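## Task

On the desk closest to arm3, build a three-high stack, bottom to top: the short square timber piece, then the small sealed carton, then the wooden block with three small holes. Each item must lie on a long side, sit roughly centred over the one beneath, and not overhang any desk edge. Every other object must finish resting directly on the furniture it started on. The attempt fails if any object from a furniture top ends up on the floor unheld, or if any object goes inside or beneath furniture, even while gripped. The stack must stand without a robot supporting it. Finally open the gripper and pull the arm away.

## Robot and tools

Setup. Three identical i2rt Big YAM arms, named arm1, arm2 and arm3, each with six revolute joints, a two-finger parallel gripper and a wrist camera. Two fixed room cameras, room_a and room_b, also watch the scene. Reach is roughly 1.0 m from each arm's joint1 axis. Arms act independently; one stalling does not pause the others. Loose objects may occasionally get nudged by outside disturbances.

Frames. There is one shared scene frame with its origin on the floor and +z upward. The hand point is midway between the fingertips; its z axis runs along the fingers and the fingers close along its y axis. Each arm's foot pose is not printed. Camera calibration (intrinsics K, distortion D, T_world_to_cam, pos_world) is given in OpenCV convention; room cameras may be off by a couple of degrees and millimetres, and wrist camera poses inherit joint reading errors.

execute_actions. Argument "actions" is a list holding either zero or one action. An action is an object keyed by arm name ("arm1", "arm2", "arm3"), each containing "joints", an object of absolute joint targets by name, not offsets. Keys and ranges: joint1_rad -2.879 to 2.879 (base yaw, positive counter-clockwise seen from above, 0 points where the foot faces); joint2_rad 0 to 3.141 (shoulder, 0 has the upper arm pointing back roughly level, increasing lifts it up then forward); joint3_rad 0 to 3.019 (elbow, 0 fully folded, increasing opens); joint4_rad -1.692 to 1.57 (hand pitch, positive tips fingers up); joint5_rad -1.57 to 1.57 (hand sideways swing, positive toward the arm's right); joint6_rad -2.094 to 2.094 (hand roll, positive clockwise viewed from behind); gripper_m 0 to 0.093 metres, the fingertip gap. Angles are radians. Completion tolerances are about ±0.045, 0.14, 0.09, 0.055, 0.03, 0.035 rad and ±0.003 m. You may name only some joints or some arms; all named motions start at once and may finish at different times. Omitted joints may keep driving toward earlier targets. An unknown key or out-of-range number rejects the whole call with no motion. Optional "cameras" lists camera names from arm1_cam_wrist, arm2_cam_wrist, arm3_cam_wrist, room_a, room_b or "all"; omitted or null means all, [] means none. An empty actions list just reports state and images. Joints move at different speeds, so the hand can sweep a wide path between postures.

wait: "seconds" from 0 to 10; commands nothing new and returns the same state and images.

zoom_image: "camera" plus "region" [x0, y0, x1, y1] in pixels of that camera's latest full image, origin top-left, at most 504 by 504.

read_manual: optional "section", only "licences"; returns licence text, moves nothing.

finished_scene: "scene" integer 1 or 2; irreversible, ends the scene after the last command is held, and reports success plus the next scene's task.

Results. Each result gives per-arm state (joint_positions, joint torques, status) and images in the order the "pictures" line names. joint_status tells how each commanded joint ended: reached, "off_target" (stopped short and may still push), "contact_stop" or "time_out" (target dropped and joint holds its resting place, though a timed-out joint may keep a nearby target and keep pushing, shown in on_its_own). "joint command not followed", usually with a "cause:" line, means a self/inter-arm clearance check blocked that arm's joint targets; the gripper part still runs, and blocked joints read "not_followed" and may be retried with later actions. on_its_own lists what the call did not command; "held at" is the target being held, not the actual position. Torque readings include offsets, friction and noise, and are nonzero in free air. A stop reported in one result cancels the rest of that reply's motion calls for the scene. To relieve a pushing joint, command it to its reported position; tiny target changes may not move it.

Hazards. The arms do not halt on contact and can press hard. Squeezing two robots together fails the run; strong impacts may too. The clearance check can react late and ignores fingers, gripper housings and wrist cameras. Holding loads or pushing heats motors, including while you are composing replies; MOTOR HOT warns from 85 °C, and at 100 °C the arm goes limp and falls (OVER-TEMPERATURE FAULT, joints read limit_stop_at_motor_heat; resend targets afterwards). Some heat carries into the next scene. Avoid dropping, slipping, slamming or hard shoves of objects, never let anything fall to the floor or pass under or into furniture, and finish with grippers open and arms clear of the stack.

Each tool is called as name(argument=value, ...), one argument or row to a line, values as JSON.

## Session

execute_actions(
  actions=[],
)

Scene clock: 0.00 s.
Joint torques (N m, as the arm reports them, + toward a larger angle): no reading
Motor temperatures (°C, as the motors report them): arm1=[24 25 31 25 26 26] | arm2=[25 26 32 26 24 27] | arm3=[26 29 31 27 24 23]
arm1.joint_positions: joint1_rad=-0.180 joint2_rad=+0.332 joint3_rad=+1.529 joint4_rad=-1.199 joint5_rad=+0.133 joint6_rad=-0.508 gripper_m=+0.095
arm1.joint_status: not commanded
arm1.hand: x=+1.0304 y=-0.3762 z=+1.4177 quat_wxyz=(-0.205, -0.489, -0.503, +0.682) (m; scene frame)
arm2.joint_positions: joint1_rad=-0.476 joint2_rad=+0.393 joint3_rad=+1.442 joint4_rad=-1.514 joint5_rad=-0.143 joint6_rad=-0.619 gripper_m=+0.094
arm2.joint_status: not commanded
arm2.hand: x=+0.0093 y=-0.0646 z=+1.4291 quat_wxyz=(-0.519, +0.545, -0.654, -0.079) (m; scene frame)
arm3.joint_positions: joint1_rad=+0.555 joint2_rad=+0.281 joint3_rad=+1.568 joint4_rad=-1.248 joint5_rad=-0.256 joint6_rad=-0.387 gripper_m=+0.094
arm3.joint_status: not commanded
arm3.hand: x=-0.9657 y=+0.4556 z=+1.5006 quat_wxyz=(-0.466, -0.312, -0.619, +0.550) (m; scene frame)
pictures: arm1_cam_wrist, arm2_cam_wrist, arm3_cam_wrist, room_a, room_b
camera_calibration (this result's frames):
arm1_cam_wrist: T_world_to_cam=[[-0.779193, 0.400952, 0.481763, 0.271845], [-0.0964412, 0.682779, -0.724232, 1.38909], [-0.61932, -0.610778, -0.493349, 1.23124], [0, 0, 0, 1]] pos_world=[1.10831, -0.305429, 1.48249]
arm2_cam_wrist: T_world_to_cam=[[0.787777, -0.394377, 0.473153, -0.71266], [-0.228941, -0.900595, -0.369479, 0.481081], [0.571834, 0.182743, -0.799757, 1.27329], [0, 0, 0, 1]] pos_world=[-0.0565545, -0.080483, 1.53327]
arm3_cam_wrist: T_world_to_cam=[[-0.891033, -0.196076, 0.409407, -1.38539], [-0.452154, 0.463251, -0.762204, 0.50063], [-0.0402086, -0.864264, -0.501429, 1.22881], [0, 0, 0, 1]] pos_world=[-0.958654, 0.558454, 1.56493]
Images, in order (width x height): arm1_cam_wrist 672x504, arm2_cam_wrist 672x504, arm3_cam_wrist 672x504, room_a 672x504, room_b 672x504.

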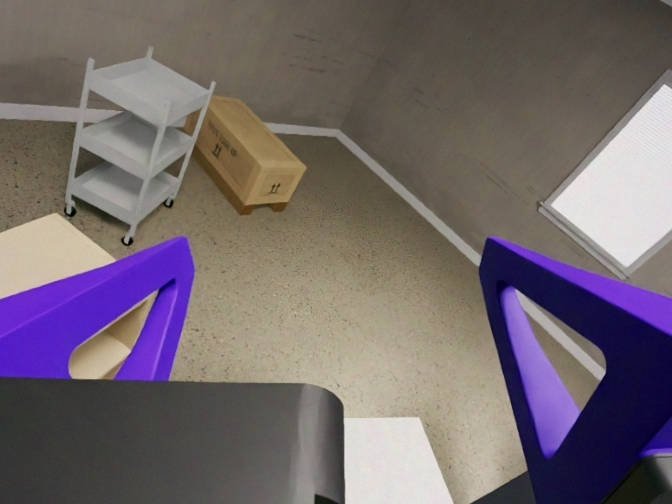

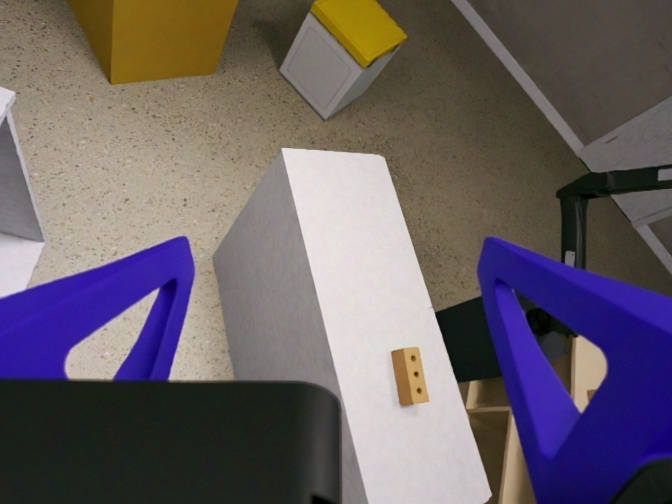

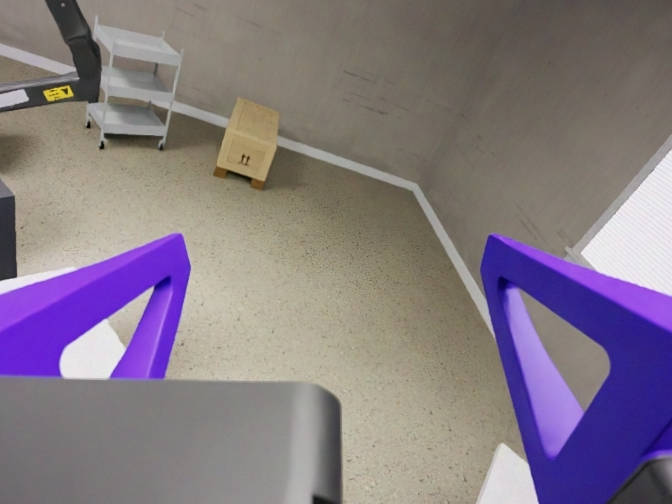

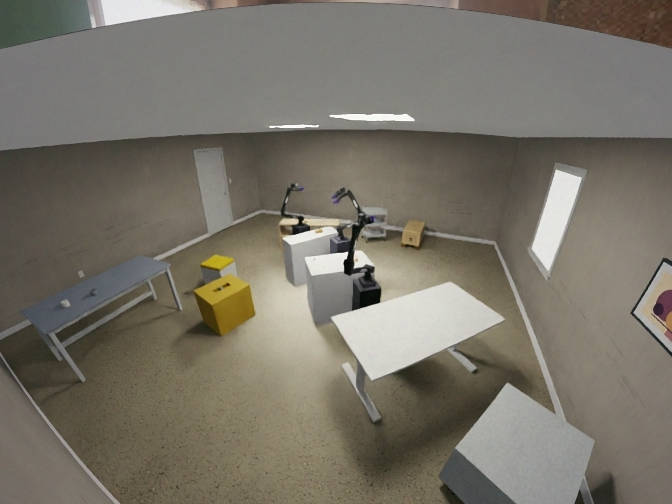

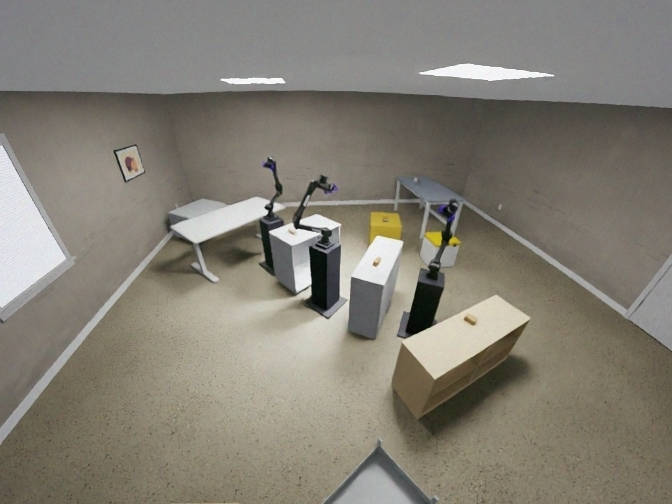

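execute_actions(
  actions=[
    {"arm1":{"joints":{"joint1_rad":0.88,"joint2_rad":1.3,"joint3_rad":1.3,"joint4_rad":-1.0,"joint5_rad":0,"joint6_rad":0}},"arm2":{"joints":{"joint1_rad":-1.31,"joint2_rad":1.4,"joint3_rad":1.4,"joint4_rad":-1.0,"joint5_rad":0,"joint6_rad":0}},"arm3":{"joints":{"joint1_rad":1.55,"joint2_rad":1.4,"joint3_rad":1.4,"joint4_rad":-1.0,"joint5_rad":0,"joint6_rad":0}}},
  ],
  cameras=["arm1_cam_wrist","arm2_cam_wrist","arm3_cam_wrist"],
)

Scene clock: 12.33 s.
Joint torques (N m, as the arm reports them, + toward a larger angle): arm1=[ -0.9  -10.75   9.86   1.18  -0.05  -0.01] | arm2=[  0.52 -10.74   8.86   1.64   0.11   0.01] | arm3=[ -1.17 -10.25  11.1    1.92   0.04   0.12]
Motor temperatures (°C, as the motors report them): arm1=[24 25 32 25 26 26] | arm2=[25 26 33 26 24 27] | arm3=[26 29 31 27 24 23]
arm1.joint_positions: joint1_rad=+0.883 joint2_rad=+1.298 joint3_rad=+1.283 joint4_rad=-1.005 joint5_rad=+0.002 joint6_rad=-0.011 gripper_m=+0.095
arm1.joint_status: all done
arm1.hand: x=+1.3982 y=-0.6982 z=+1.0445 quat_wxyz=(-0.246, -0.392, -0.878, +0.123) (m; scene frame)
arm2.joint_positions: joint1_rad=-1.317 joint2_rad=+1.403 joint3_rad=+1.400 joint4_rad=-1.013 joint5_rad=-0.001 joint6_rad=-0.010 gripper_m=+0.094
arm2.joint_status: all done
arm2.hand: x=+0.4710 y=-0.2348 z=+1.1724 quat_wxyz=(-0.271, -0.070, -0.960, +0.023) (m; scene frame)
arm3.joint_positions: joint1_rad=+1.556 joint2_rad=+1.399 joint3_rad=+1.388 joint4_rad=-1.010 joint5_rad=+0.000 joint6_rad=-0.011 gripper_m=+0.094
arm3.joint_status: all done
arm3.hand: x=-0.5657 y=+0.1815 z=+1.1247 quat_wxyz=(-0.258, -0.275, -0.923, +0.082) (m; scene frame)
pictures: arm1_cam_wrist, arm2_cam_wrist, arm3_cam_wrist
camera_calibration (this result's frames):
arm1_cam_wrist: T_world_to_cam=[[-0.74765, -0.664009, 0.0105595, 0.571854], [-0.662743, 0.747049, 0.0518615, 1.40029], [-0.0423249, 0.031776, -0.998598, 1.24779], [0, 0, 0, 1]] pos_world=[1.40839, -0.706017, 1.16739]
arm2_cam_wrist: T_world_to_cam=[[-0.144464, -0.989351, 0.0177127, -0.18865], [-0.987564, 0.145279, 0.0600967, 0.43792], [-0.06203, -0.00881063, -0.998035, 1.3211], [0, 0, 0, 1]] pos_world=[0.487169, -0.238622, 1.29553]
arm3_cam_wrist: T_world_to_cam=[[-0.533861, -0.845299, 0.021505, -0.172724], [-0.842109, 0.533801, 0.076869, -0.655095], [-0.0764567, 0.0229278, -0.996809, 1.19506], [0, 0, 0, 1]] pos_world=[-0.552501, 0.176287, 1.24532]
Images, in order (width x height): arm1_cam_wrist 672x504, arm2_cam_wrist 672x504, arm3_cam_wrist 672x504.

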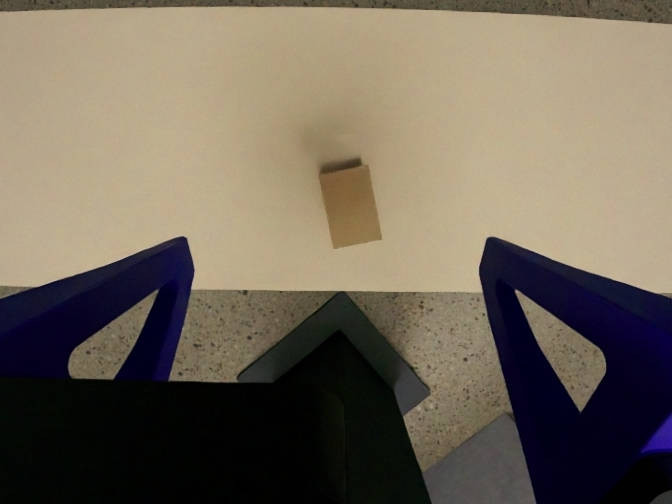

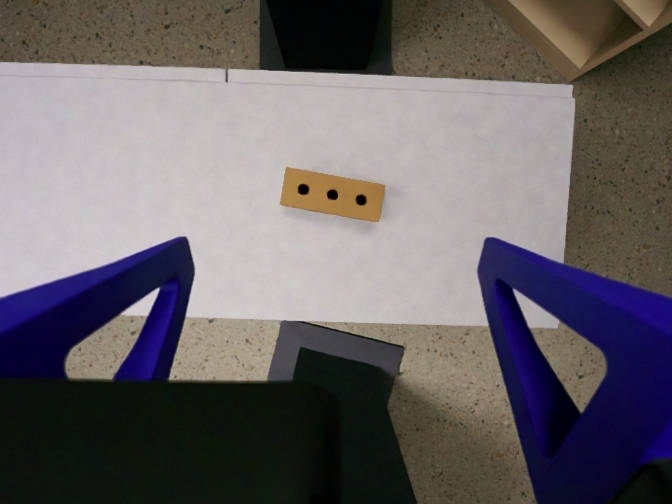

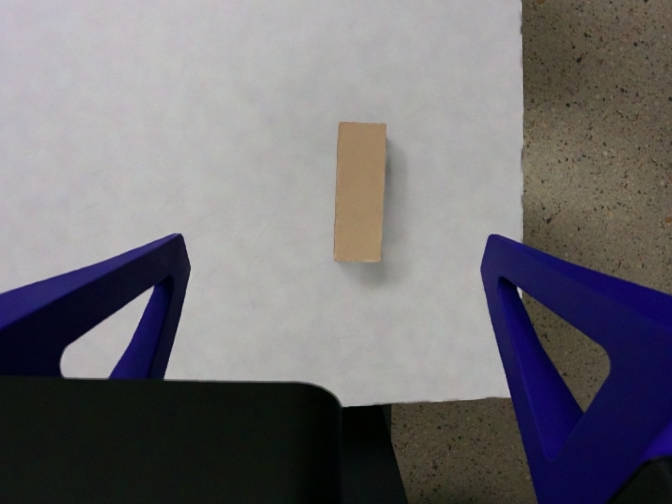

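execute_actions(
  actions=[
    {"arm1":{"joints":{"joint1_rad":0.85,"joint2_rad":1.88,"joint3_rad":1.48,"joint4_rad":-1.13,"joint6_rad":-0.23}},"arm2":{"joints":{"joint1_rad":-1.335,"joint2_rad":1.972,"joint3_rad":1.62,"joint4_rad":-1.19,"joint6_rad":-1.42}},"arm3":{"joints":{"joint1_rad":1.505,"joint2_rad":1.865,"joint3_rad":1.70,"joint4_rad":-1.348,"joint6_rad":-0.03}}},
  ],
  cameras=["arm1_cam_wrist","arm2_cam_wrist","arm3_cam_wrist"],
)

Scene clock: 35.30 s.
Joint torques (N m, as the arm reports them, + toward a larger angle): arm1=[ -1.53 -17.93   8.47   0.01  -0.06  -0.3 ] | arm2=[ -0.77 -16.16   9.31  -0.05   0.03  -0.16] | arm3=[ -1.17 -16.09  13.54   0.26   0.04  -0.13]
Motor temperatures (°C, as the motors report them): arm1=[24 25 35 25 26 26] | arm2=[25 26 35 26 24 27] | arm3=[26 29 34 27 24 23]
arm1.joint_positions: joint1_rad=+0.859 joint2_rad=+1.884 joint3_rad=+1.459 joint4_rad=-1.125 joint5_rad=+0.002 joint6_rad=-0.219 gripper_m=+0.095
arm1.joint_status: all done
arm1.hand: x=+1.4258 y=-0.7555 z=+0.8132 quat_wxyz=(-0.007, -0.324, -0.946, +0.014) (m; scene frame)
arm2.joint_positions: joint1_rad=-1.330 joint2_rad=+1.975 joint3_rad=+1.598 joint4_rad=-1.181 joint5_rad=-0.001 joint6_rad=-1.410 gripper_m=+0.094
arm2.joint_status: all done
arm2.hand: x=+0.5223 y=-0.2508 z=+0.9323 quat_wxyz=(-0.002, +0.582, -0.813, +0.003) (m; scene frame)
arm3.joint_positions: joint1_rad=+1.507 joint2_rad=+1.886 joint3_rad=+1.645 joint4_rad=-1.337 joint5_rad=+0.000 joint6_rad=-0.019 gripper_m=+0.094
arm3.joint_status: all done
arm3.hand: x=-0.5504 y=+0.1369 z=+0.9558 quat_wxyz=(+0.005, -0.305, -0.952, +0.000) (m; scene frame)
pictures: arm1_cam_wrist, arm2_cam_wrist, arm3_cam_wrist
camera_calibration (this result's frames):
arm1_cam_wrist: T_world_to_cam=[[-0.616861, -0.786994, 0.0110555, 0.277055], [-0.651733, 0.518616, 0.553427, 0.877168], [-0.441278, 0.334183, -0.832824, 1.6823], [0, 0, 0, 1]] pos_world=[1.48494, -0.799067, 0.912544]
arm2_cam_wrist: T_world_to_cam=[[0.94885, -0.315303, 0.0163776, -0.593628], [-0.267426, -0.775033, 0.572544, -0.579308], [-0.167832, -0.547638, -0.81971, 0.838368], [0, 0, 0, 1]] pos_world=[0.549047, -0.177033, 1.02862]
arm3_cam_wrist: T_world_to_cam=[[-0.563767, -0.825923, 0.00411551, -0.201085], [-0.664073, 0.456241, 0.592327, -0.989512], [-0.491094, 0.331202, -0.805687, 0.575864], [0, 0, 0, 1]] pos_world=[-0.487669, 0.0946481, 1.05091]
Images, in order (width x height): arm1_cam_wrist 672x504, arm2_cam_wrist 672x504, arm3_cam_wrist 672x504.

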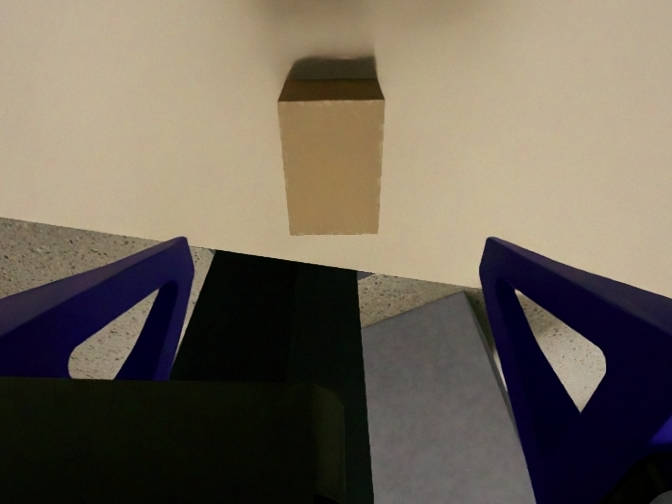

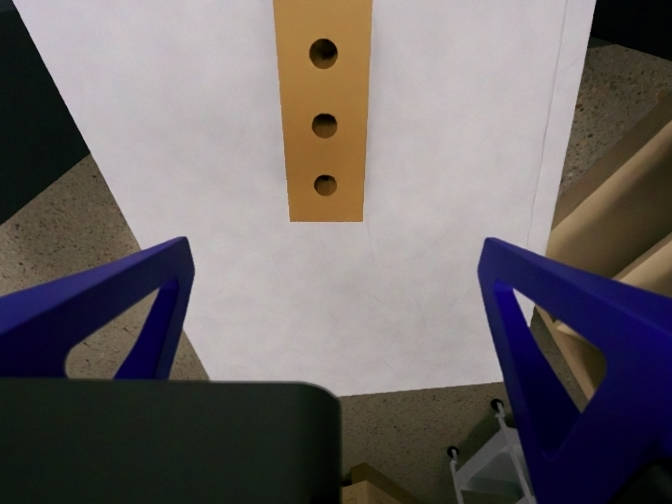

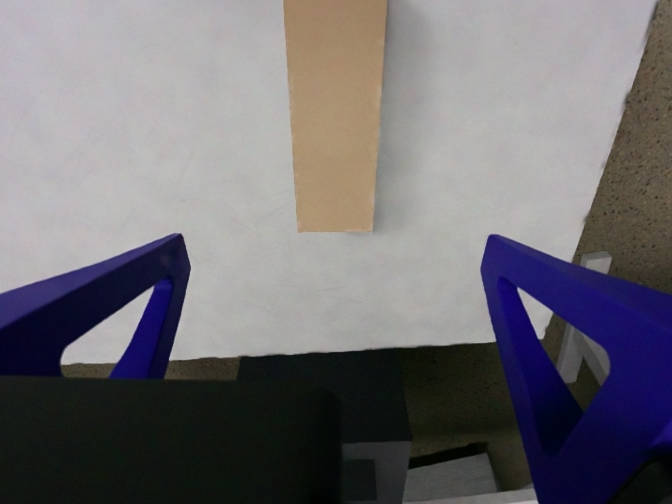

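execute_actions(
  actions=[
    {"arm1":{"joints":{"joint1_rad":0.833,"joint2_rad":2.015,"joint3_rad":1.31,"joint4_rad":-0.838}},"arm2":{"joints":{"joint1_rad":-1.315,"joint2_rad":2.135,"joint3_rad":1.50,"joint4_rad":-0.90}},"arm3":{"joints":{"joint2_rad":2.0,"joint3_rad":1.50,"joint4_rad":-1.022}}},
  ],
  cameras=["arm1_cam_wrist","arm2_cam_wrist","arm3_cam_wrist"],
)

Scene clock: 59.40 s.
Joint torques (N m, as the arm reports them, + toward a larger angle): arm1=[ -1.82 -17.54   7.22   0.34  -0.06  -0.29] | arm2=[  0.61 -17.57   6.62   0.69   0.02  -0.15] | arm3=[ -1.17 -17.5    8.83   1.18   0.03  -0.13]
Motor temperatures (°C, as the motors report them): arm1=[24 27 35 25 26 26] | arm2=[25 28 36 26 24 27] | arm3=[26 30 36 27 24 23]
arm1.joint_positions: joint1_rad=+0.843 joint2_rad=+2.020 joint3_rad=+1.288 joint4_rad=-0.846 joint5_rad=+0.002 joint6_rad=-0.219 gripper_m=+0.095
arm1.joint_status: all done
arm1.hand: x=+1.4014 y=-0.7426 z=+0.6877 quat_wxyz=(+0.005, -0.332, -0.943, +0.007) (m; scene frame)
arm2.joint_positions: joint1_rad=-1.321 joint2_rad=+2.142 joint3_rad=+1.498 joint4_rad=-0.911 joint5_rad=-0.001 joint6_rad=-1.411 gripper_m=+0.094
arm2.joint_status: all done
arm2.hand: x=+0.5239 y=-0.2457 z=+0.8041 quat_wxyz=(-0.004, +0.586, -0.811, +0.004) (m; scene frame)
arm3.joint_positions: joint1_rad=+1.507 joint2_rad=+2.020 joint3_rad=+1.486 joint4_rad=-1.035 joint5_rad=+0.000 joint6_rad=-0.019 gripper_m=+0.094
arm3.joint_status: all done
arm3.hand: x=-0.5477 y=+0.1344 z=+0.8252 quat_wxyz=(+0.000, -0.305, -0.952, +0.002) (m; scene frame)
pictures: arm1_cam_wrist, arm2_cam_wrist, arm3_cam_wrist
camera_calibration (this result's frames):
arm1_cam_wrist: T_world_to_cam=[[-0.629568, -0.776928, 0.00517815, 0.302853], [-0.633558, 0.517226, 0.575397, 0.882449], [-0.449721, 0.358971, -0.817858, 1.58265], [0, 0, 0, 1]] pos_world=[1.4615, -0.789255, 0.785052]
arm2_cam_wrist: T_world_to_cam=[[0.951878, -0.305864, 0.0193739, -0.593097], [-0.261442, -0.777395, 0.572106, -0.504952], [-0.159925, -0.54964, -0.819951, 0.731864], [0, 0, 0, 1]] pos_world=[0.549584, -0.171692, 0.900469]
arm3_cam_wrist: T_world_to_cam=[[-0.563775, -0.825916, 0.00448879, -0.201417], [-0.668409, 0.459439, 0.584931, -0.905993], [-0.485166, 0.326769, -0.811071, 0.481042], [0, 0, 0, 1]] pos_world=[-0.485743, 0.092705, 0.921006]
Images, in order (width x height): arm1_cam_wrist 672x504, arm2_cam_wrist 672x504, arm3_cam_wrist 672x504.

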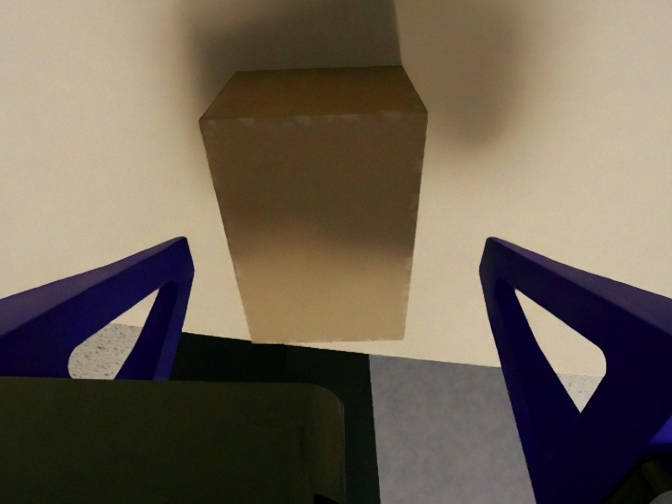

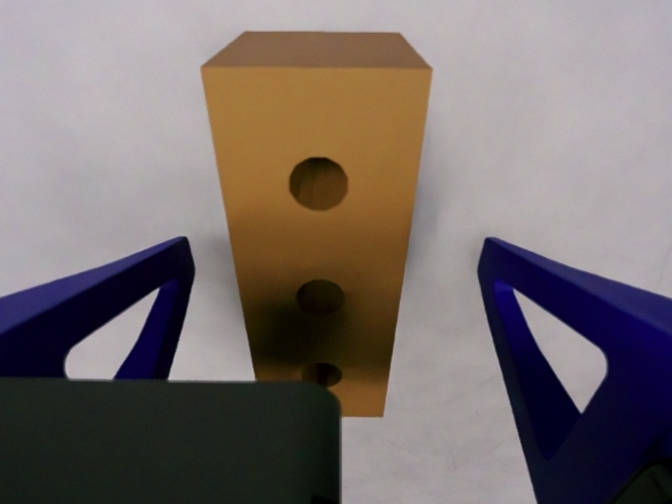

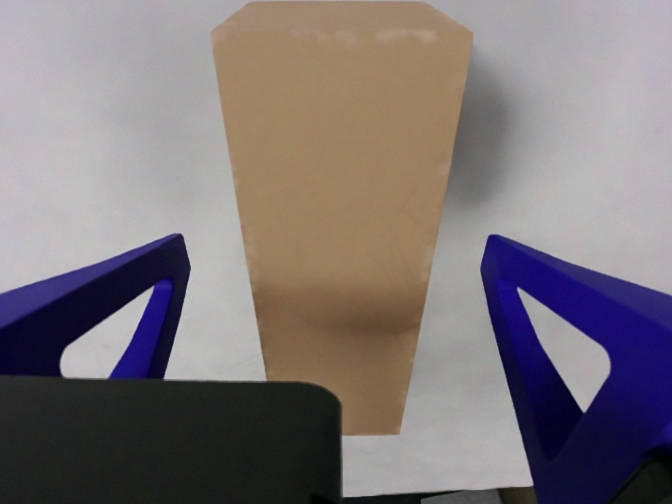

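execute_actions(
  actions=[
    {"arm1":{"joints":{"joint1_rad":0.862,"joint2_rad":2.112,"joint3_rad":1.32,"joint4_rad":-0.755,"joint6_rad":-0.25}},"arm2":{"joints":{"gripper_m":0.025}},"arm3":{"joints":{"gripper_m":0.025}}},
  ],
  cameras=["arm1_cam_wrist"],
)

execute_actions(
  actions=[
    {"arm2":{"joints":{"joint2_rad":1.86,"joint3_rad":1.62,"joint4_rad":-1.31}},"arm3":{"joints":{"joint2_rad":1.87,"joint3_rad":1.70,"joint4_rad":-1.35}}},
  ],
  cameras=[],
)

Scene clock: 76.73 s.
Joint torques (N m, as the arm reports them, + toward a larger angle): arm1=[ -0.29 -17.89   6.86   0.37  -0.06  -0.3 ] | arm2=[  0.23 -17.37   6.68   0.61   0.02  -0.16] | arm3=[ -1.25 -16.76   8.95   1.17   0.03  -0.12]
Motor temperatures (°C, as the motors report them): arm1=[24 27 34 25 26 26] | arm2=[25 28 35 26 24 27] | arm3=[26 31 35 27 24 23]
arm1.joint_positions: joint1_rad=+0.849 joint2_rad=+2.107 joint3_rad=+1.296 joint4_rad=-0.762 joint5_rad=+0.002 joint6_rad=-0.239 gripper_m=+0.095
arm1.joint_status: all done
arm1.hand: x=+1.4081 y=-0.7461 z=+0.6455 quat_wxyz=(+0.002, -0.319, -0.948, +0.008) (m; scene frame)
arm2.joint_positions: joint1_rad=-1.321 joint2_rad=+2.142 joint3_rad=+1.498 joint4_rad=-0.910 joint5_rad=-0.001 joint6_rad=-1.412 gripper_m=+0.044
arm2.joint_status: gripper_m off_target (ended at +0.044, target +0.025)
arm2.hand: x=+0.5242 y=-0.2458 z=+0.8041 quat_wxyz=(-0.004, +0.586, -0.810, +0.004) (m; scene frame)
arm3.joint_positions: joint1_rad=+1.507 joint2_rad=+2.020 joint3_rad=+1.486 joint4_rad=-1.034 joint5_rad=+0.000 joint6_rad=-0.020 gripper_m=+0.045
arm3.joint_status: gripper_m off_target (ended at +0.045, target +0.025)
arm3.hand: x=-0.5476 y=+0.1343 z=+0.8252 quat_wxyz=(+0.000, -0.305, -0.952, +0.002) (m; scene frame)
pictures: arm1_cam_wrist
camera_calibration (this result's frames):
arm1_cam_wrist: T_world_to_cam=[[-0.608857, -0.793254, 0.00643633, 0.262427], [-0.648893, 0.502688, 0.571177, 0.926247], [-0.456324, 0.343589, -0.820802, 1.55222], [0, 0, 0, 1]] pos_world=[1.46913, -0.790766, 0.743321]
Images, in order (width x height): arm1_cam_wrist 672x504.

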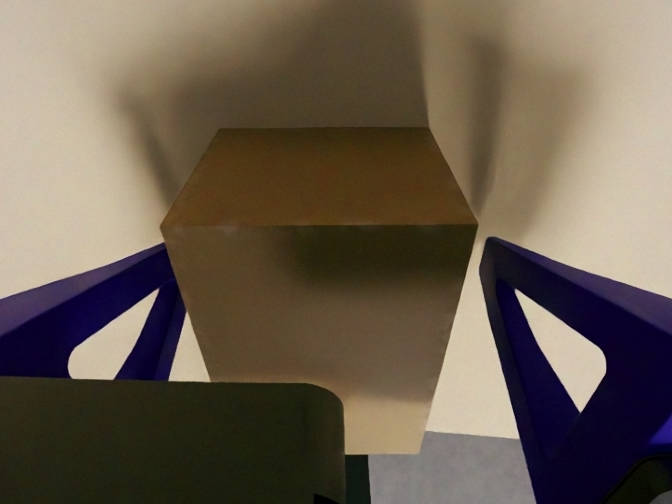

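Scene clock: 78.10 s.
Joint torques (N m, as the arm reports them, + toward a larger angle): arm1=[ -0.23 -17.8    6.76   0.42  -0.06  -0.3 ] | arm2=[  0.46 -14.9    9.5   -0.18   0.01  -0.15] | arm3=[ -1.17 -14.49  12.15   0.32   0.03  -0.12]
Motor temperatures (°C, as the motors report them): arm1=[24 27 34 25 26 26] | arm2=[25 28 35 26 24 27] | arm3=[26 31 35 27 24 23]
arm1.joint_positions: joint1_rad=+0.849 joint2_rad=+2.107 joint3_rad=+1.296 joint4_rad=-0.762 joint5_rad=+0.002 joint6_rad=-0.239 gripper_m=+0.095
arm1.joint_status: not commanded
arm1.hand: x=+1.4081 y=-0.7461 z=+0.6455 quat_wxyz=(+0.002, -0.319, -0.948, +0.008) (m; scene frame)
arm2.joint_positions: joint1_rad=-1.321 joint2_rad=+1.854 joint3_rad=+1.597 joint4_rad=-1.299 joint5_rad=-0.001 joint6_rad=-1.412 gripper_m=+0.044
arm2.joint_status: all done
arm2.hand: x=+0.4983 y=-0.2414 z=+0.9992 quat_wxyz=(-0.003, +0.586, -0.810, +0.004) (m; scene frame)
arm3.joint_positions: joint1_rad=+1.507 joint2_rad=+1.869 joint3_rad=+1.661 joint4_rad=-1.340 joint5_rad=+0.000 joint6_rad=-0.020 gripper_m=+0.045
arm3.joint_status: all done
arm3.hand: x=-0.5466 y=+0.1341 z=+0.9716 quat_wxyz=(-0.010, -0.305, -0.952, +0.005) (m; scene frame)
pictures: none
No camera images: the call's "cameras" was empty. Leave "cameras" out to get every camera's image.

execute_actions(
  actions=[
    {"arm1":{"joints":{"gripper_m":0.045}},"arm2":{"joints":{"joint1_rad":1.236,"joint6_rad":-0.11}},"arm3":{"joints":{"joint1_rad":-1.4,"joint6_rad":0}}},
  ],
  cameras=["arm2_cam_wrist","arm3_cam_wrist","room_a"],
)

Scene clock: 95.23 s.
Joint torques (N m, as the arm reports them, + toward a larger angle): arm1=[ -0.2  -17.56   6.76   0.42  -0.05  -0.29] | arm2=[ -0.15 -14.6    9.72  -0.01   0.17  -0.01] | arm3=[ -0.62 -14.96  12.24   0.31  -0.05   0.08]
Motor temperatures (°C, as the motors report them): arm1=[24 27 34 25 26 26] | arm2=[25 28 36 26 24 27] | arm3=[26 30 36 27 24 23]
arm1.joint_positions: joint1_rad=+0.850 joint2_rad=+2.107 joint3_rad=+1.296 joint4_rad=-0.762 joint5_rad=+0.001 joint6_rad=-0.239 gripper_m=+0.059
arm1.joint_status: gripper_m off_target (ended at +0.059, target +0.045)
arm1.hand: x=+1.4083 y=-0.7460 z=+0.6455 quat_wxyz=(+0.002, -0.319, -0.948, +0.008) (m; scene frame)
arm2.joint_positions: joint1_rad=+1.241 joint2_rad=+1.855 joint3_rad=+1.597 joint4_rad=-1.299 joint5_rad=-0.003 joint6_rad=-0.119 gripper_m=+0.044
arm2.joint_status: all done
arm2.hand: x=-0.4781 y=+0.2308 z=+1.0036 quat_wxyz=(-0.001, +0.952, -0.306, -0.009) (m; scene frame)
arm3.joint_positions: joint1_rad=-1.409 joint2_rad=+1.872 joint3_rad=+1.661 joint4_rad=-1.340 joint5_rad=+0.002 joint6_rad=-0.009 gripper_m=+0.045
arm3.joint_status: all done
arm3.hand: x=-1.5379 y=+0.7127 z=+0.9715 quat_wxyz=(+0.002, -0.979, +0.201, +0.011) (m; scene frame)
pictures: arm2_cam_wrist, arm3_cam_wrist, room_a
camera_calibration (this result's frames):
arm2_cam_wrist: T_world_to_cam=[[0.575041, 0.818112, 0.00451097, 0.0779009], [0.677331, -0.479165, 0.558232, -0.116711], [0.458858, -0.317951, -0.829672, 1.24925], [0, 0, 0, 1]] pos_world=[-0.538972, 0.277544, 1.10127]
arm3_cam_wrist: T_world_to_cam=[[0.374047, 0.927408, 0.00146895, -0.0870773], [0.763758, -0.308941, 0.566771, 0.848772], [0.526082, -0.210877, -0.823874, 1.88114], [0, 0, 0, 1]] pos_world=[-1.60532, 0.739667, 1.06889]
Images, in order (width x height): arm2_cam_wrist 672x504, arm3_cam_wrist 672x504, room_a 672x504.

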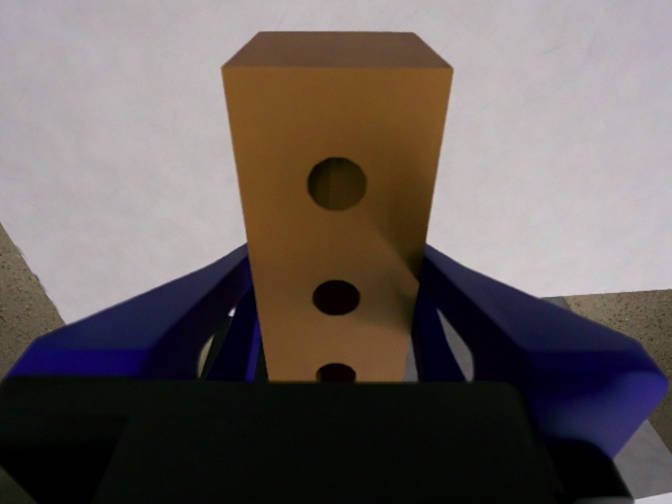

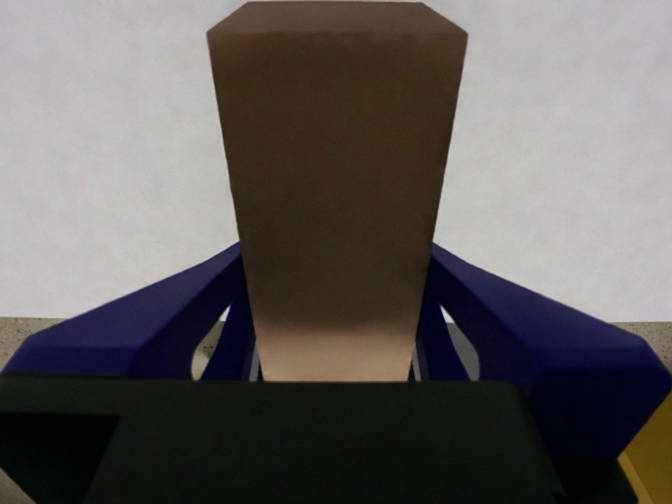

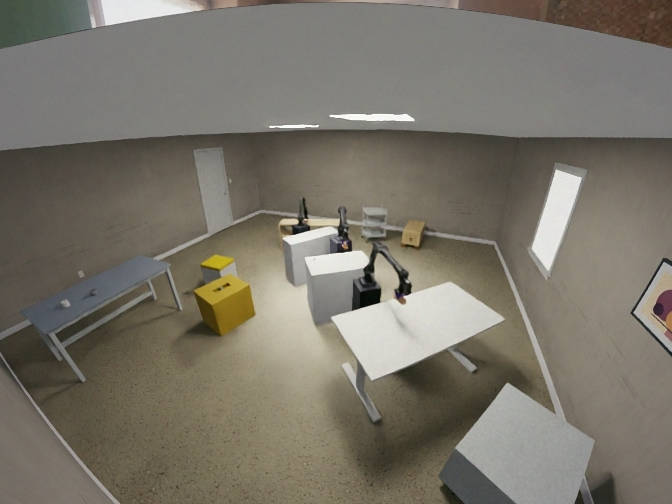

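execute_actions(
  actions=[
    {"arm1":{"joints":{"joint2_rad":1.75,"joint3_rad":1.72,"joint4_rad":-1.52}},"arm2":{"joints":{"joint2_rad":2.025,"joint3_rad":1.46,"joint4_rad":-0.97}},"arm3":{"joints":{"joint2_rad":2.06,"joint3_rad":1.56,"joint4_rad":-1.015}}},
  ],
  cameras=["room_a"],
)

zoom_image(
  camera="room_a",
  region=[320, 230, 440, 330],
)

Scene clock: 108.40 s.
Joint torques (N m, as the arm reports them, + toward a larger angle): arm1=[ -0.16 -18.07   8.98  -0.06  -0.05  -0.29] | arm2=[ -0.52 -16.98   7.81   0.68   0.18   0.01] | arm3=[ -0.07 -18.35   9.48   1.1   -0.05   0.08]
Motor temperatures (°C, as the motors report them): arm1=[24 27 34 25 26 26] | arm2=[25 28 37 26 24 27] | arm3=[26 31 36 27 24 23]
arm1.joint_positions: joint1_rad=+0.850 joint2_rad=+1.760 joint3_rad=+1.703 joint4_rad=-1.513 joint5_rad=+0.001 joint6_rad=-0.239 gripper_m=+0.059
arm1.joint_status: all done
arm1.hand: x=+1.4137 y=-0.7450 z=+0.9690 quat_wxyz=(+0.001, -0.319, -0.948, +0.009) (m; scene frame)
arm2.joint_positions: joint1_rad=+1.241 joint2_rad=+2.043 joint3_rad=+1.447 joint4_rad=-0.981 joint5_rad=-0.003 joint6_rad=-0.119 gripper_m=+0.044
arm2.joint_status: all done
arm2.hand: x=-0.4814 y=+0.2330 z=+0.8483 quat_wxyz=(+0.004, +0.952, -0.306, +0.000) (m; scene frame)
arm3.joint_positions: joint1_rad=-1.409 joint2_rad=+2.099 joint3_rad=+1.537 joint4_rad=-1.027 joint5_rad=+0.002 joint6_rad=-0.009 gripper_m=+0.045
arm3.joint_status: all done
arm3.hand: x=-1.5499 y=+0.7174 z=+0.7991 quat_wxyz=(-0.002, -0.980, +0.201, -0.008) (m; scene frame)
pictures: room_a
Images, in order (width x height): room_a 672x504.

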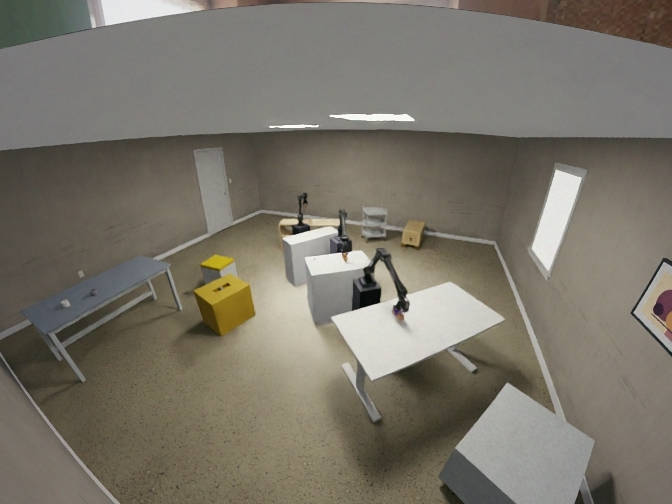

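Region (320, 230, 440, 330) of room_a's 672x504 image, scaled by 4.200, with more detail than that image has.

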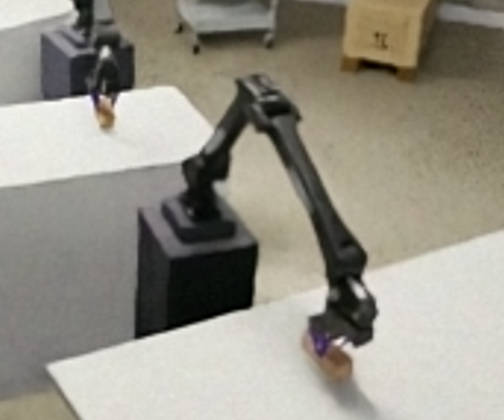

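execute_actions(
  actions=[
    {"arm1":{"joints":{"joint1_rad":-1.53,"joint6_rad":1.75}},"arm2":{"joints":{"joint2_rad":2.10}},"arm3":{"joints":{"joint2_rad":2.15,"joint4_rad":-0.96}}},
  ],
  cameras=["arm1_cam_wrist","arm3_cam_wrist"],
)

Scene clock: 118.63 s.
Joint torques (N m, as the arm reports them, + toward a larger angle): arm1=[ -0.5  -17.54   8.88  -0.2    0.04   0.  ] | arm2=[ -0.57 -15.5    7.49   0.41   0.16   0.  ] | arm3=[ -0.04 -16.15   9.29   1.1   -0.04   0.08]
Motor temperatures (°C, as the motors report them): arm1=[24 27 35 25 26 26] | arm2=[25 28 36 26 24 27] | arm3=[26 31 35 27 24 23]
arm1.joint_positions: joint1_rad=-1.540 joint2_rad=+1.760 joint3_rad=+1.703 joint4_rad=-1.513 joint5_rad=+0.001 joint6_rad=+1.738 gripper_m=+0.059
arm1.joint_status: all done
arm1.hand: x=+0.5366 y=-0.2507 z=+0.9685 quat_wxyz=(-0.007, -0.592, +0.806, -0.003) (m; scene frame)
arm2.joint_positions: joint1_rad=+1.241 joint2_rad=+2.088 joint3_rad=+1.447 joint4_rad=-0.976 joint5_rad=-0.002 joint6_rad=-0.119 gripper_m=+0.044
arm2.joint_status: all done
arm2.hand: x=-0.4768 y=+0.2287 z=+0.8238 quat_wxyz=(+0.012, +0.952, -0.306, +0.018) (m; scene frame)
arm3.joint_positions: joint1_rad=-1.409 joint2_rad=+2.149 joint3_rad=+1.537 joint4_rad=-0.971 joint5_rad=+0.002 joint6_rad=-0.009 gripper_m=+0.045
arm3.joint_status: all done
arm3.hand: x=-1.5545 y=+0.7194 z=+0.7700 quat_wxyz=(-0.001, -0.980, +0.201, -0.006) (m; scene frame)
pictures: arm1_cam_wrist, arm3_cam_wrist
camera_calibration (this result's frames):
arm1_cam_wrist: T_world_to_cam=[[0.952591, -0.303886, -0.0149373, -0.571735], [-0.238402, -0.776021, 0.583914, -0.625957], [-0.189035, -0.55267, -0.811678, 0.872388], [0, 0, 0, 1]] pos_world=[0.560311, -0.177356, 1.06506]
arm3_cam_wrist: T_world_to_cam=[[0.373928, 0.927457, 0.000409208, -0.086167], [0.745743, -0.300928, 0.594398, 0.922623], [0.551402, -0.221957, -0.804171, 1.75742], [0, 0, 0, 1]] pos_world=[-1.62486, 0.74763, 0.864892]
Images, in order (width x height): arm1_cam_wrist 672x504, arm3_cam_wrist 672x504.

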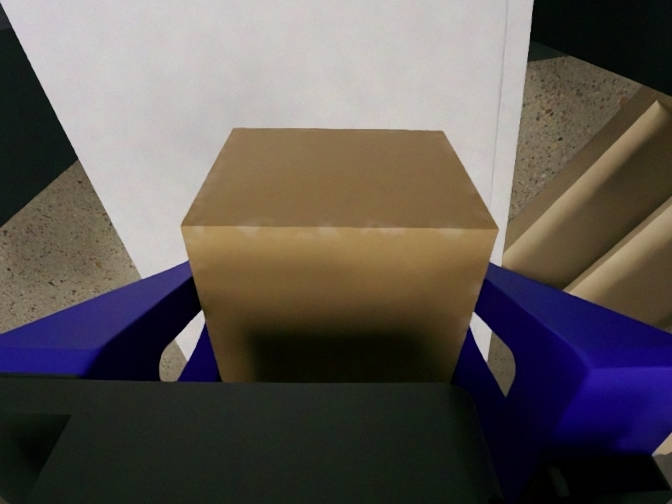

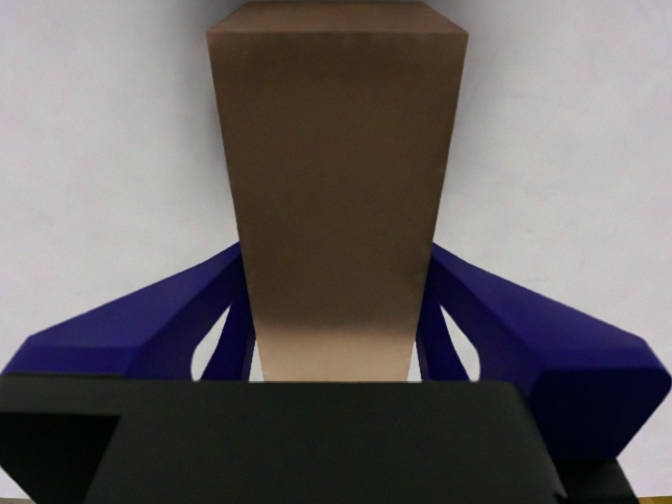

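execute_actions(
  actions=[
    {"arm1":{"joints":{"joint2_rad":1.87,"joint3_rad":1.51,"joint4_rad":-1.185}},"arm2":{"joints":{"joint2_rad":2.085,"gripper_m":0.093}},"arm3":{"joints":{"joint2_rad":2.19}}},
  ],
  cameras=["arm2_cam_wrist"],
)

Scene clock: 129.33 s.
Joint torques (N m, as the arm reports them, + toward a larger angle): arm1=[  0.16 -18.27   8.82   0.31   0.04   0.  ] | arm2=[ -0.51 -16.47   7.48   0.46   0.17   0.  ] | arm3=[  0.01 -14.1    9.25   1.03  -0.04   0.08]
Motor temperatures (°C, as the motors report them): arm1=[24 28 35 25 26 26] | arm2=[25 28 36 26 24 27] | arm3=[26 31 35 27 24 23]
arm1.joint_positions: joint1_rad=-1.540 joint2_rad=+1.881 joint3_rad=+1.482 joint4_rad=-1.192 joint5_rad=+0.001 joint6_rad=+1.739 gripper_m=+0.059
arm1.joint_status: all done
arm1.hand: x=+0.5277 y=-0.2517 z=+0.8223 quat_wxyz=(+0.001, -0.592, +0.806, -0.010) (m; scene frame)
arm2.joint_positions: joint1_rad=+1.241 joint2_rad=+2.088 joint3_rad=+1.447 joint4_rad=-0.976 joint5_rad=-0.002 joint6_rad=-0.118 gripper_m=+0.093
arm2.joint_status: all done
arm2.hand: x=-0.4768 y=+0.2287 z=+0.8238 quat_wxyz=(+0.012, +0.952, -0.306, +0.018) (m; scene frame)
arm3.joint_positions: joint1_rad=-1.409 joint2_rad=+2.159 joint3_rad=+1.537 joint4_rad=-0.970 joint5_rad=+0.002 joint6_rad=-0.009 gripper_m=+0.045
arm3.joint_status: all done
arm3.hand: x=-1.5533 y=+0.7188 z=+0.7647 quat_wxyz=(-0.002, -0.979, +0.202, -0.009) (m; scene frame)
pictures: arm2_cam_wrist
camera_calibration (this result's frames):
arm2_cam_wrist: T_world_to_cam=[[0.575423, 0.817852, -0.00276254, 0.0859009], [0.651005, -0.455983, 0.606854, -0.0760859], [0.495057, -0.350996, -0.794809, 1.09487], [0, 0, 0, 1]] pos_world=[-0.54192, 0.279347, 0.916623]
Images, in order (width x height): arm2_cam_wrist 672x504.

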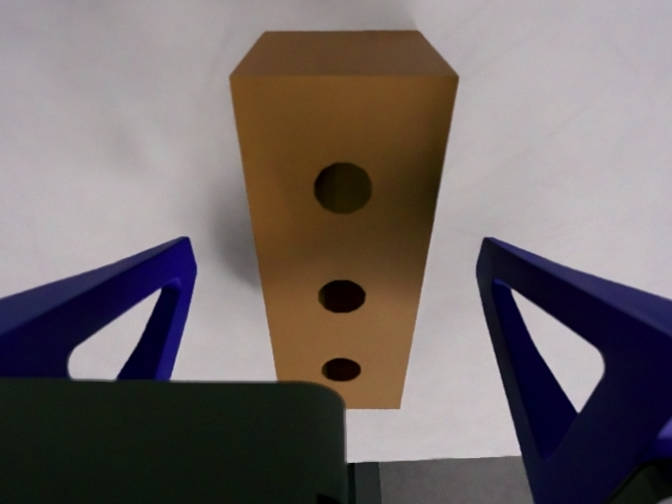

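Arm3 has contact (~.764).

execute_actions(
  actions=[
    {"arm1":{"joints":{"joint2_rad":1.93,"joint4_rad":-1.14}},"arm2":{"joints":{"joint2_rad":1.86,"joint3_rad":1.62,"joint4_rad":-1.31}},"arm3":{"joints":{"joint2_rad":2.15,"gripper_m":0.093}}},
  ],
  cameras=[],
)

Scene clock: 135.47 s.
Joint torques (N m, as the arm reports them, + toward a larger angle): arm1=[ -0.06 -16.91   8.73   0.25   0.09  -0.01] | arm2=[ -0.61 -12.54   9.09  -0.03   0.16   0.  ] | arm3=[  0.01 -17.18   8.99   1.11  -0.04   0.07]
Motor temperatures (°C, as the motors report them): arm1=[24 28 35 25 26 26] | arm2=[25 29 36 26 24 27] | arm3=[26 31 35 27 24 23]
arm1.joint_positions: joint1_rad=-1.540 joint2_rad=+1.919 joint3_rad=+1.482 joint4_rad=-1.146 joint5_rad=-0.001 joint6_rad=+1.740 gripper_m=+0.059
arm1.joint_status: all done
arm1.hand: x=+0.5186 y=-0.2513 z=+0.8021 quat_wxyz=(-0.003, -0.592, +0.806, -0.008) (m; scene frame)
arm2.joint_positions: joint1_rad=+1.241 joint2_rad=+1.841 joint3_rad=+1.606 joint4_rad=-1.299 joint5_rad=-0.002 joint6_rad=-0.118 gripper_m=+0.093
arm2.joint_status: all done
arm2.hand: x=-0.4803 y=+0.2329 z=+1.0142 quat_wxyz=(-0.006, +0.952, -0.306, -0.020) (m; scene frame)
arm3.joint_positions: joint1_rad=-1.409 joint2_rad=+2.159 joint3_rad=+1.537 joint4_rad=-0.970 joint5_rad=+0.002 joint6_rad=-0.008 gripper_m=+0.093
arm3.joint_status: all done
arm3.hand: x=-1.5533 y=+0.7188 z=+0.7647 quat_wxyz=(-0.002, -0.979, +0.202, -0.009) (m; scene frame)
pictures: none
No camera images: the call's "cameras" was empty. Leave "cameras" out to get every camera's image.

execute_actions(
  actions=[
    {"arm1":{"joints":{"joint2_rad":1.955}},"arm2":{"joints":{"joint1_rad":-0.2,"joint6_rad":-1.42}},"arm3":{"joints":{"joint2_rad":1.87,"joint3_rad":1.70,"joint4_rad":-1.35}}},
  ],
  cameras=["arm3_cam_wrist"],
)

execute_actions(
  actions=[
    {"arm1":{"joints":{"joint2_rad":1.925,"gripper_m":0.093}}},
  ],
  cameras=["arm1_cam_wrist"],
)

execute_actions(
  actions=[
    {"arm1":{"joints":{"joint2_rad":1.76,"joint3_rad":1.62,"joint4_rad":-1.41}}},
  ],
  cameras=[],
)

execute_actions(
  actions=[
    {"arm1":{"joints":{"joint1_rad":0.3,"joint2_rad":1.0,"joint3_rad":1.0}},"arm2":{"joints":{"joint1_rad":-1.335,"joint2_rad":1.95,"joint4_rad":-1.2}}},
  ],
  cameras=["arm2_cam_wrist"],
)

Scene clock: 149.57 s.
Joint torques (N m, as the arm reports them, + toward a larger angle): arm1=[  0.13 -14.82   8.71   0.26   0.1   -0.01] | arm2=[  0.6  -13.78   9.03  -0.11  -0.06  -0.19] | arm3=[ -0.01 -13.45  10.95   0.36  -0.04   0.08]
Motor temperatures (°C, as the motors report them): arm1=[24 28 35 25 26 26] | arm2=[25 28 37 26 24 27] | arm3=[26 31 35 27 24 23]
arm1.joint_positions: joint1_rad=-1.540 joint2_rad=+1.919 joint3_rad=+1.482 joint4_rad=-1.146 joint5_rad=-0.001 joint6_rad=+1.740 gripper_m=+0.059
arm1.joint_status: all done
arm1.hand: x=+0.5187 y=-0.2514 z=+0.8019 quat_wxyz=(-0.003, -0.592, +0.806, -0.008) (m; scene frame)
arm2.joint_positions: joint1_rad=-0.206 joint2_rad=+1.842 joint3_rad=+1.606 joint4_rad=-1.299 joint5_rad=+0.001 joint6_rad=-1.410 gripper_m=+0.093
arm2.joint_status: all done
arm2.hand: x=+0.2692 y=+0.3130 z=+1.0098 quat_wxyz=(-0.016, +0.925, -0.379, +0.002) (m; scene frame)
arm3.joint_positions: joint1_rad=-1.409 joint2_rad=+1.858 joint3_rad=+1.680 joint4_rad=-1.339 joint5_rad=+0.002 joint6_rad=-0.008 gripper_m=+0.093
arm3.joint_status: all done
arm3.hand: x=-1.5432 y=+0.7151 z=+0.9863 quat_wxyz=(+0.006, -0.979, +0.202, +0.027) (m; scene frame)
pictures: arm3_cam_wrist
camera_calibration (this result's frames):
arm3_cam_wrist: T_world_to_cam=[[0.375255, 0.926918, 0.00243629, -0.0860629], [0.780179, -0.317266, 0.539132, 0.903689], [0.500505, -0.200411, -0.842217, 1.86781], [0, 0, 0, 1]] pos_world=[-1.60759, 0.740814, 1.08611]
Images, in order (width x height): arm3_cam_wrist 672x504.

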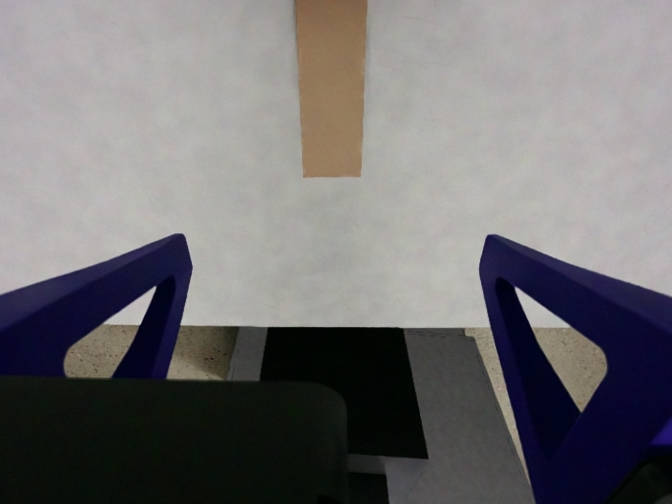

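Scene clock: 150.17 s.
Joint torques (N m, as the arm reports them, + toward a larger angle): arm1=[  0.1  -16.93   8.6    0.16   0.1   -0.01] | arm2=[  0.57 -13.71   9.    -0.11  -0.06  -0.16] | arm3=[  0.   -13.2   10.8    0.36  -0.05   0.07]
Motor temperatures (°C, as the motors report them): arm1=[24 28 35 25 26 26] | arm2=[25 28 37 26 24 27] | arm3=[26 31 35 27 24 23]
arm1.joint_positions: joint1_rad=-1.540 joint2_rad=+1.919 joint3_rad=+1.482 joint4_rad=-1.146 joint5_rad=-0.001 joint6_rad=+1.740 gripper_m=+0.093
arm1.joint_status: all done
arm1.hand: x=+0.5187 y=-0.2514 z=+0.8019 quat_wxyz=(-0.003, -0.592, +0.806, -0.008) (m; scene frame)
arm2.joint_positions: joint1_rad=-0.206 joint2_rad=+1.842 joint3_rad=+1.606 joint4_rad=-1.299 joint5_rad=+0.001 joint6_rad=-1.411 gripper_m=+0.093
arm2.joint_status: not commanded
arm2.hand: x=+0.2692 y=+0.3130 z=+1.0098 quat_wxyz=(-0.016, +0.925, -0.379, +0.002) (m; scene frame)
arm3.joint_positions: joint1_rad=-1.409 joint2_rad=+1.858 joint3_rad=+1.680 joint4_rad=-1.339 joint5_rad=+0.002 joint6_rad=-0.008 gripper_m=+0.093
arm3.joint_status: not commanded
arm3.hand: x=-1.5432 y=+0.7151 z=+0.9863 quat_wxyz=(+0.006, -0.979, +0.202, +0.027) (m; scene frame)
pictures: arm1_cam_wrist
camera_calibration (this result's frames):
arm1_cam_wrist: T_world_to_cam=[[0.952413, -0.304808, -0.00106708, -0.568646], [-0.246929, -0.773606, 0.583576, -0.528184], [-0.178704, -0.555542, -0.812058, 0.727689], [0, 0, 0, 1]] pos_world=[0.541203, -0.177673, 0.898554]
Images, in order (width x height): arm1_cam_wrist 672x504.

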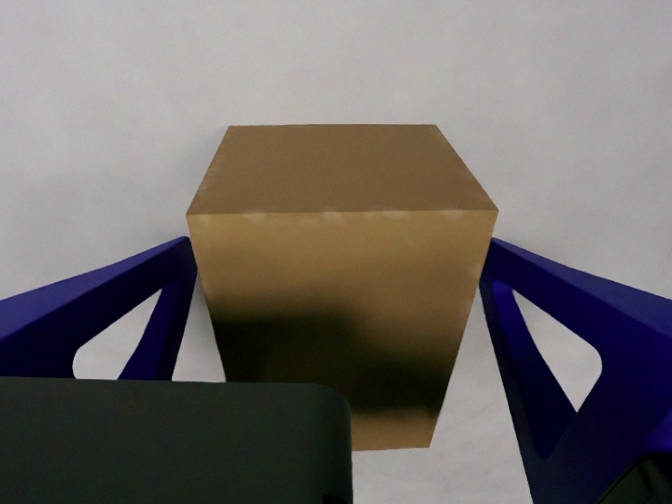

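Scene clock: 151.40 s.
Joint torques (N m, as the arm reports them, + toward a larger angle): arm1=[  0.14 -14.66   8.75  -0.14   0.1   -0.02] | arm2=[  0.52 -13.86   9.01  -0.14  -0.05  -0.14] | arm3=[ -0.05 -13.75  10.79   0.36  -0.04   0.07]
Motor temperatures (°C, as the motors report them): arm1=[24 28 35 25 26 26] | arm2=[25 28 37 26 24 27] | arm3=[26 31 35 27 24 23]
arm1.joint_positions: joint1_rad=-1.540 joint2_rad=+1.746 joint3_rad=+1.603 joint4_rad=-1.403 joint5_rad=-0.001 joint6_rad=+1.740 gripper_m=+0.093
arm1.joint_status: all done
arm1.hand: x=+0.5385 y=-0.2520 z=+0.9376 quat_wxyz=(-0.017, -0.591, +0.806, +0.005) (m; scene frame)
arm2.joint_positions: joint1_rad=-0.206 joint2_rad=+1.842 joint3_rad=+1.606 joint4_rad=-1.299 joint5_rad=+0.001 joint6_rad=-1.411 gripper_m=+0.093
arm2.joint_status: not commanded
arm2.hand: x=+0.2692 y=+0.3130 z=+1.0098 quat_wxyz=(-0.016, +0.925, -0.379, +0.002) (m; scene frame)
arm3.joint_positions: joint1_rad=-1.409 joint2_rad=+1.858 joint3_rad=+1.680 joint4_rad=-1.339 joint5_rad=+0.002 joint6_rad=-0.008 gripper_m=+0.093
arm3.joint_status: not commanded
arm3.hand: x=-1.5432 y=+0.7151 z=+0.9863 quat_wxyz=(+0.006, -0.979, +0.202, +0.027) (m; scene frame)
pictures: none
No camera images: the call's "cameras" was empty. Leave "cameras" out to get every camera's image.

Scene clock: 153.30 s.
Joint torques (N m, as the arm reports them, + toward a larger angle): arm1=[-0.55 -5.05  7.92  0.13  0.12 -0.03] | arm2=[  0.46 -16.04   8.74   0.3   -0.06  -0.15] | arm3=[ -0.07 -13.73  10.78   0.36  -0.05   0.07]
Motor temperatures (°C, as the motors report them): arm1=[24 27 35 25 26 26] | arm2=[25 28 37 26 24 27] | arm3=[26 31 35 27 24 23]
arm1.joint_positions: joint1_rad=+0.294 joint2_rad=+1.003 joint3_rad=+1.003 joint4_rad=-1.404 joint5_rad=-0.001 joint6_rad=+1.740 gripper_m=+0.093
arm1.joint_status: all done
arm1.hand: x=+1.1103 y=-0.6204 z=+0.9910 quat_wxyz=(-0.090, -0.996, +0.020, -0.009) (m; scene frame)
arm2.joint_positions: joint1_rad=-1.340 joint2_rad=+1.947 joint3_rad=+1.606 joint4_rad=-1.202 joint5_rad=+0.002 joint6_rad=-1.412 gripper_m=+0.093
arm2.joint_status: all done
arm2.hand: x=+0.5207 y=-0.2571 z=+0.9508 quat_wxyz=(-0.007, +0.578, -0.816, +0.009) (m; scene frame)
arm3.joint_positions: joint1_rad=-1.409 joint2_rad=+1.858 joint3_rad=+1.680 joint4_rad=-1.339 joint5_rad=+0.002 joint6_rad=-0.008 gripper_m=+0.093
arm3.joint_status: not commanded
arm3.hand: x=-1.5432 y=+0.7151 z=+0.9863 quat_wxyz=(+0.006, -0.979, +0.202, +0.027) (m; scene frame)
pictures: arm2_cam_wrist
camera_calibration (this result's frames):
arm2_cam_wrist: T_world_to_cam=[[0.945579, -0.323864, 0.0315076, -0.609251], [-0.282635, -0.769488, 0.572718, -0.586085], [-0.161238, -0.550455, -0.819147, 0.845126], [0, 0, 0, 1]] pos_world=[0.546713, -0.183095, 1.04714]
Images, in order (width x height): arm2_cam_wrist 672x504.

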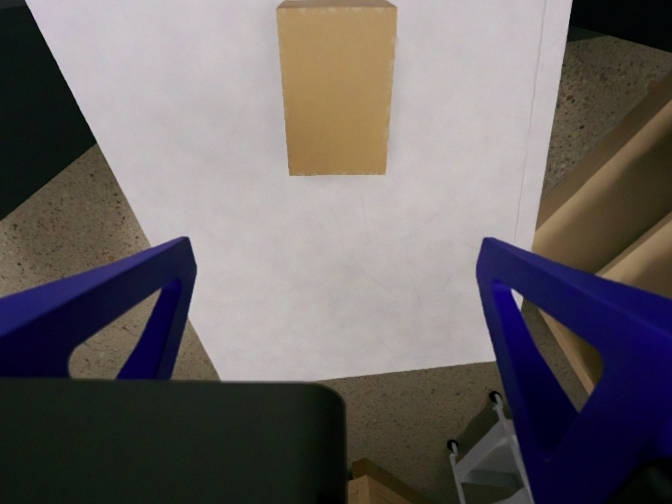

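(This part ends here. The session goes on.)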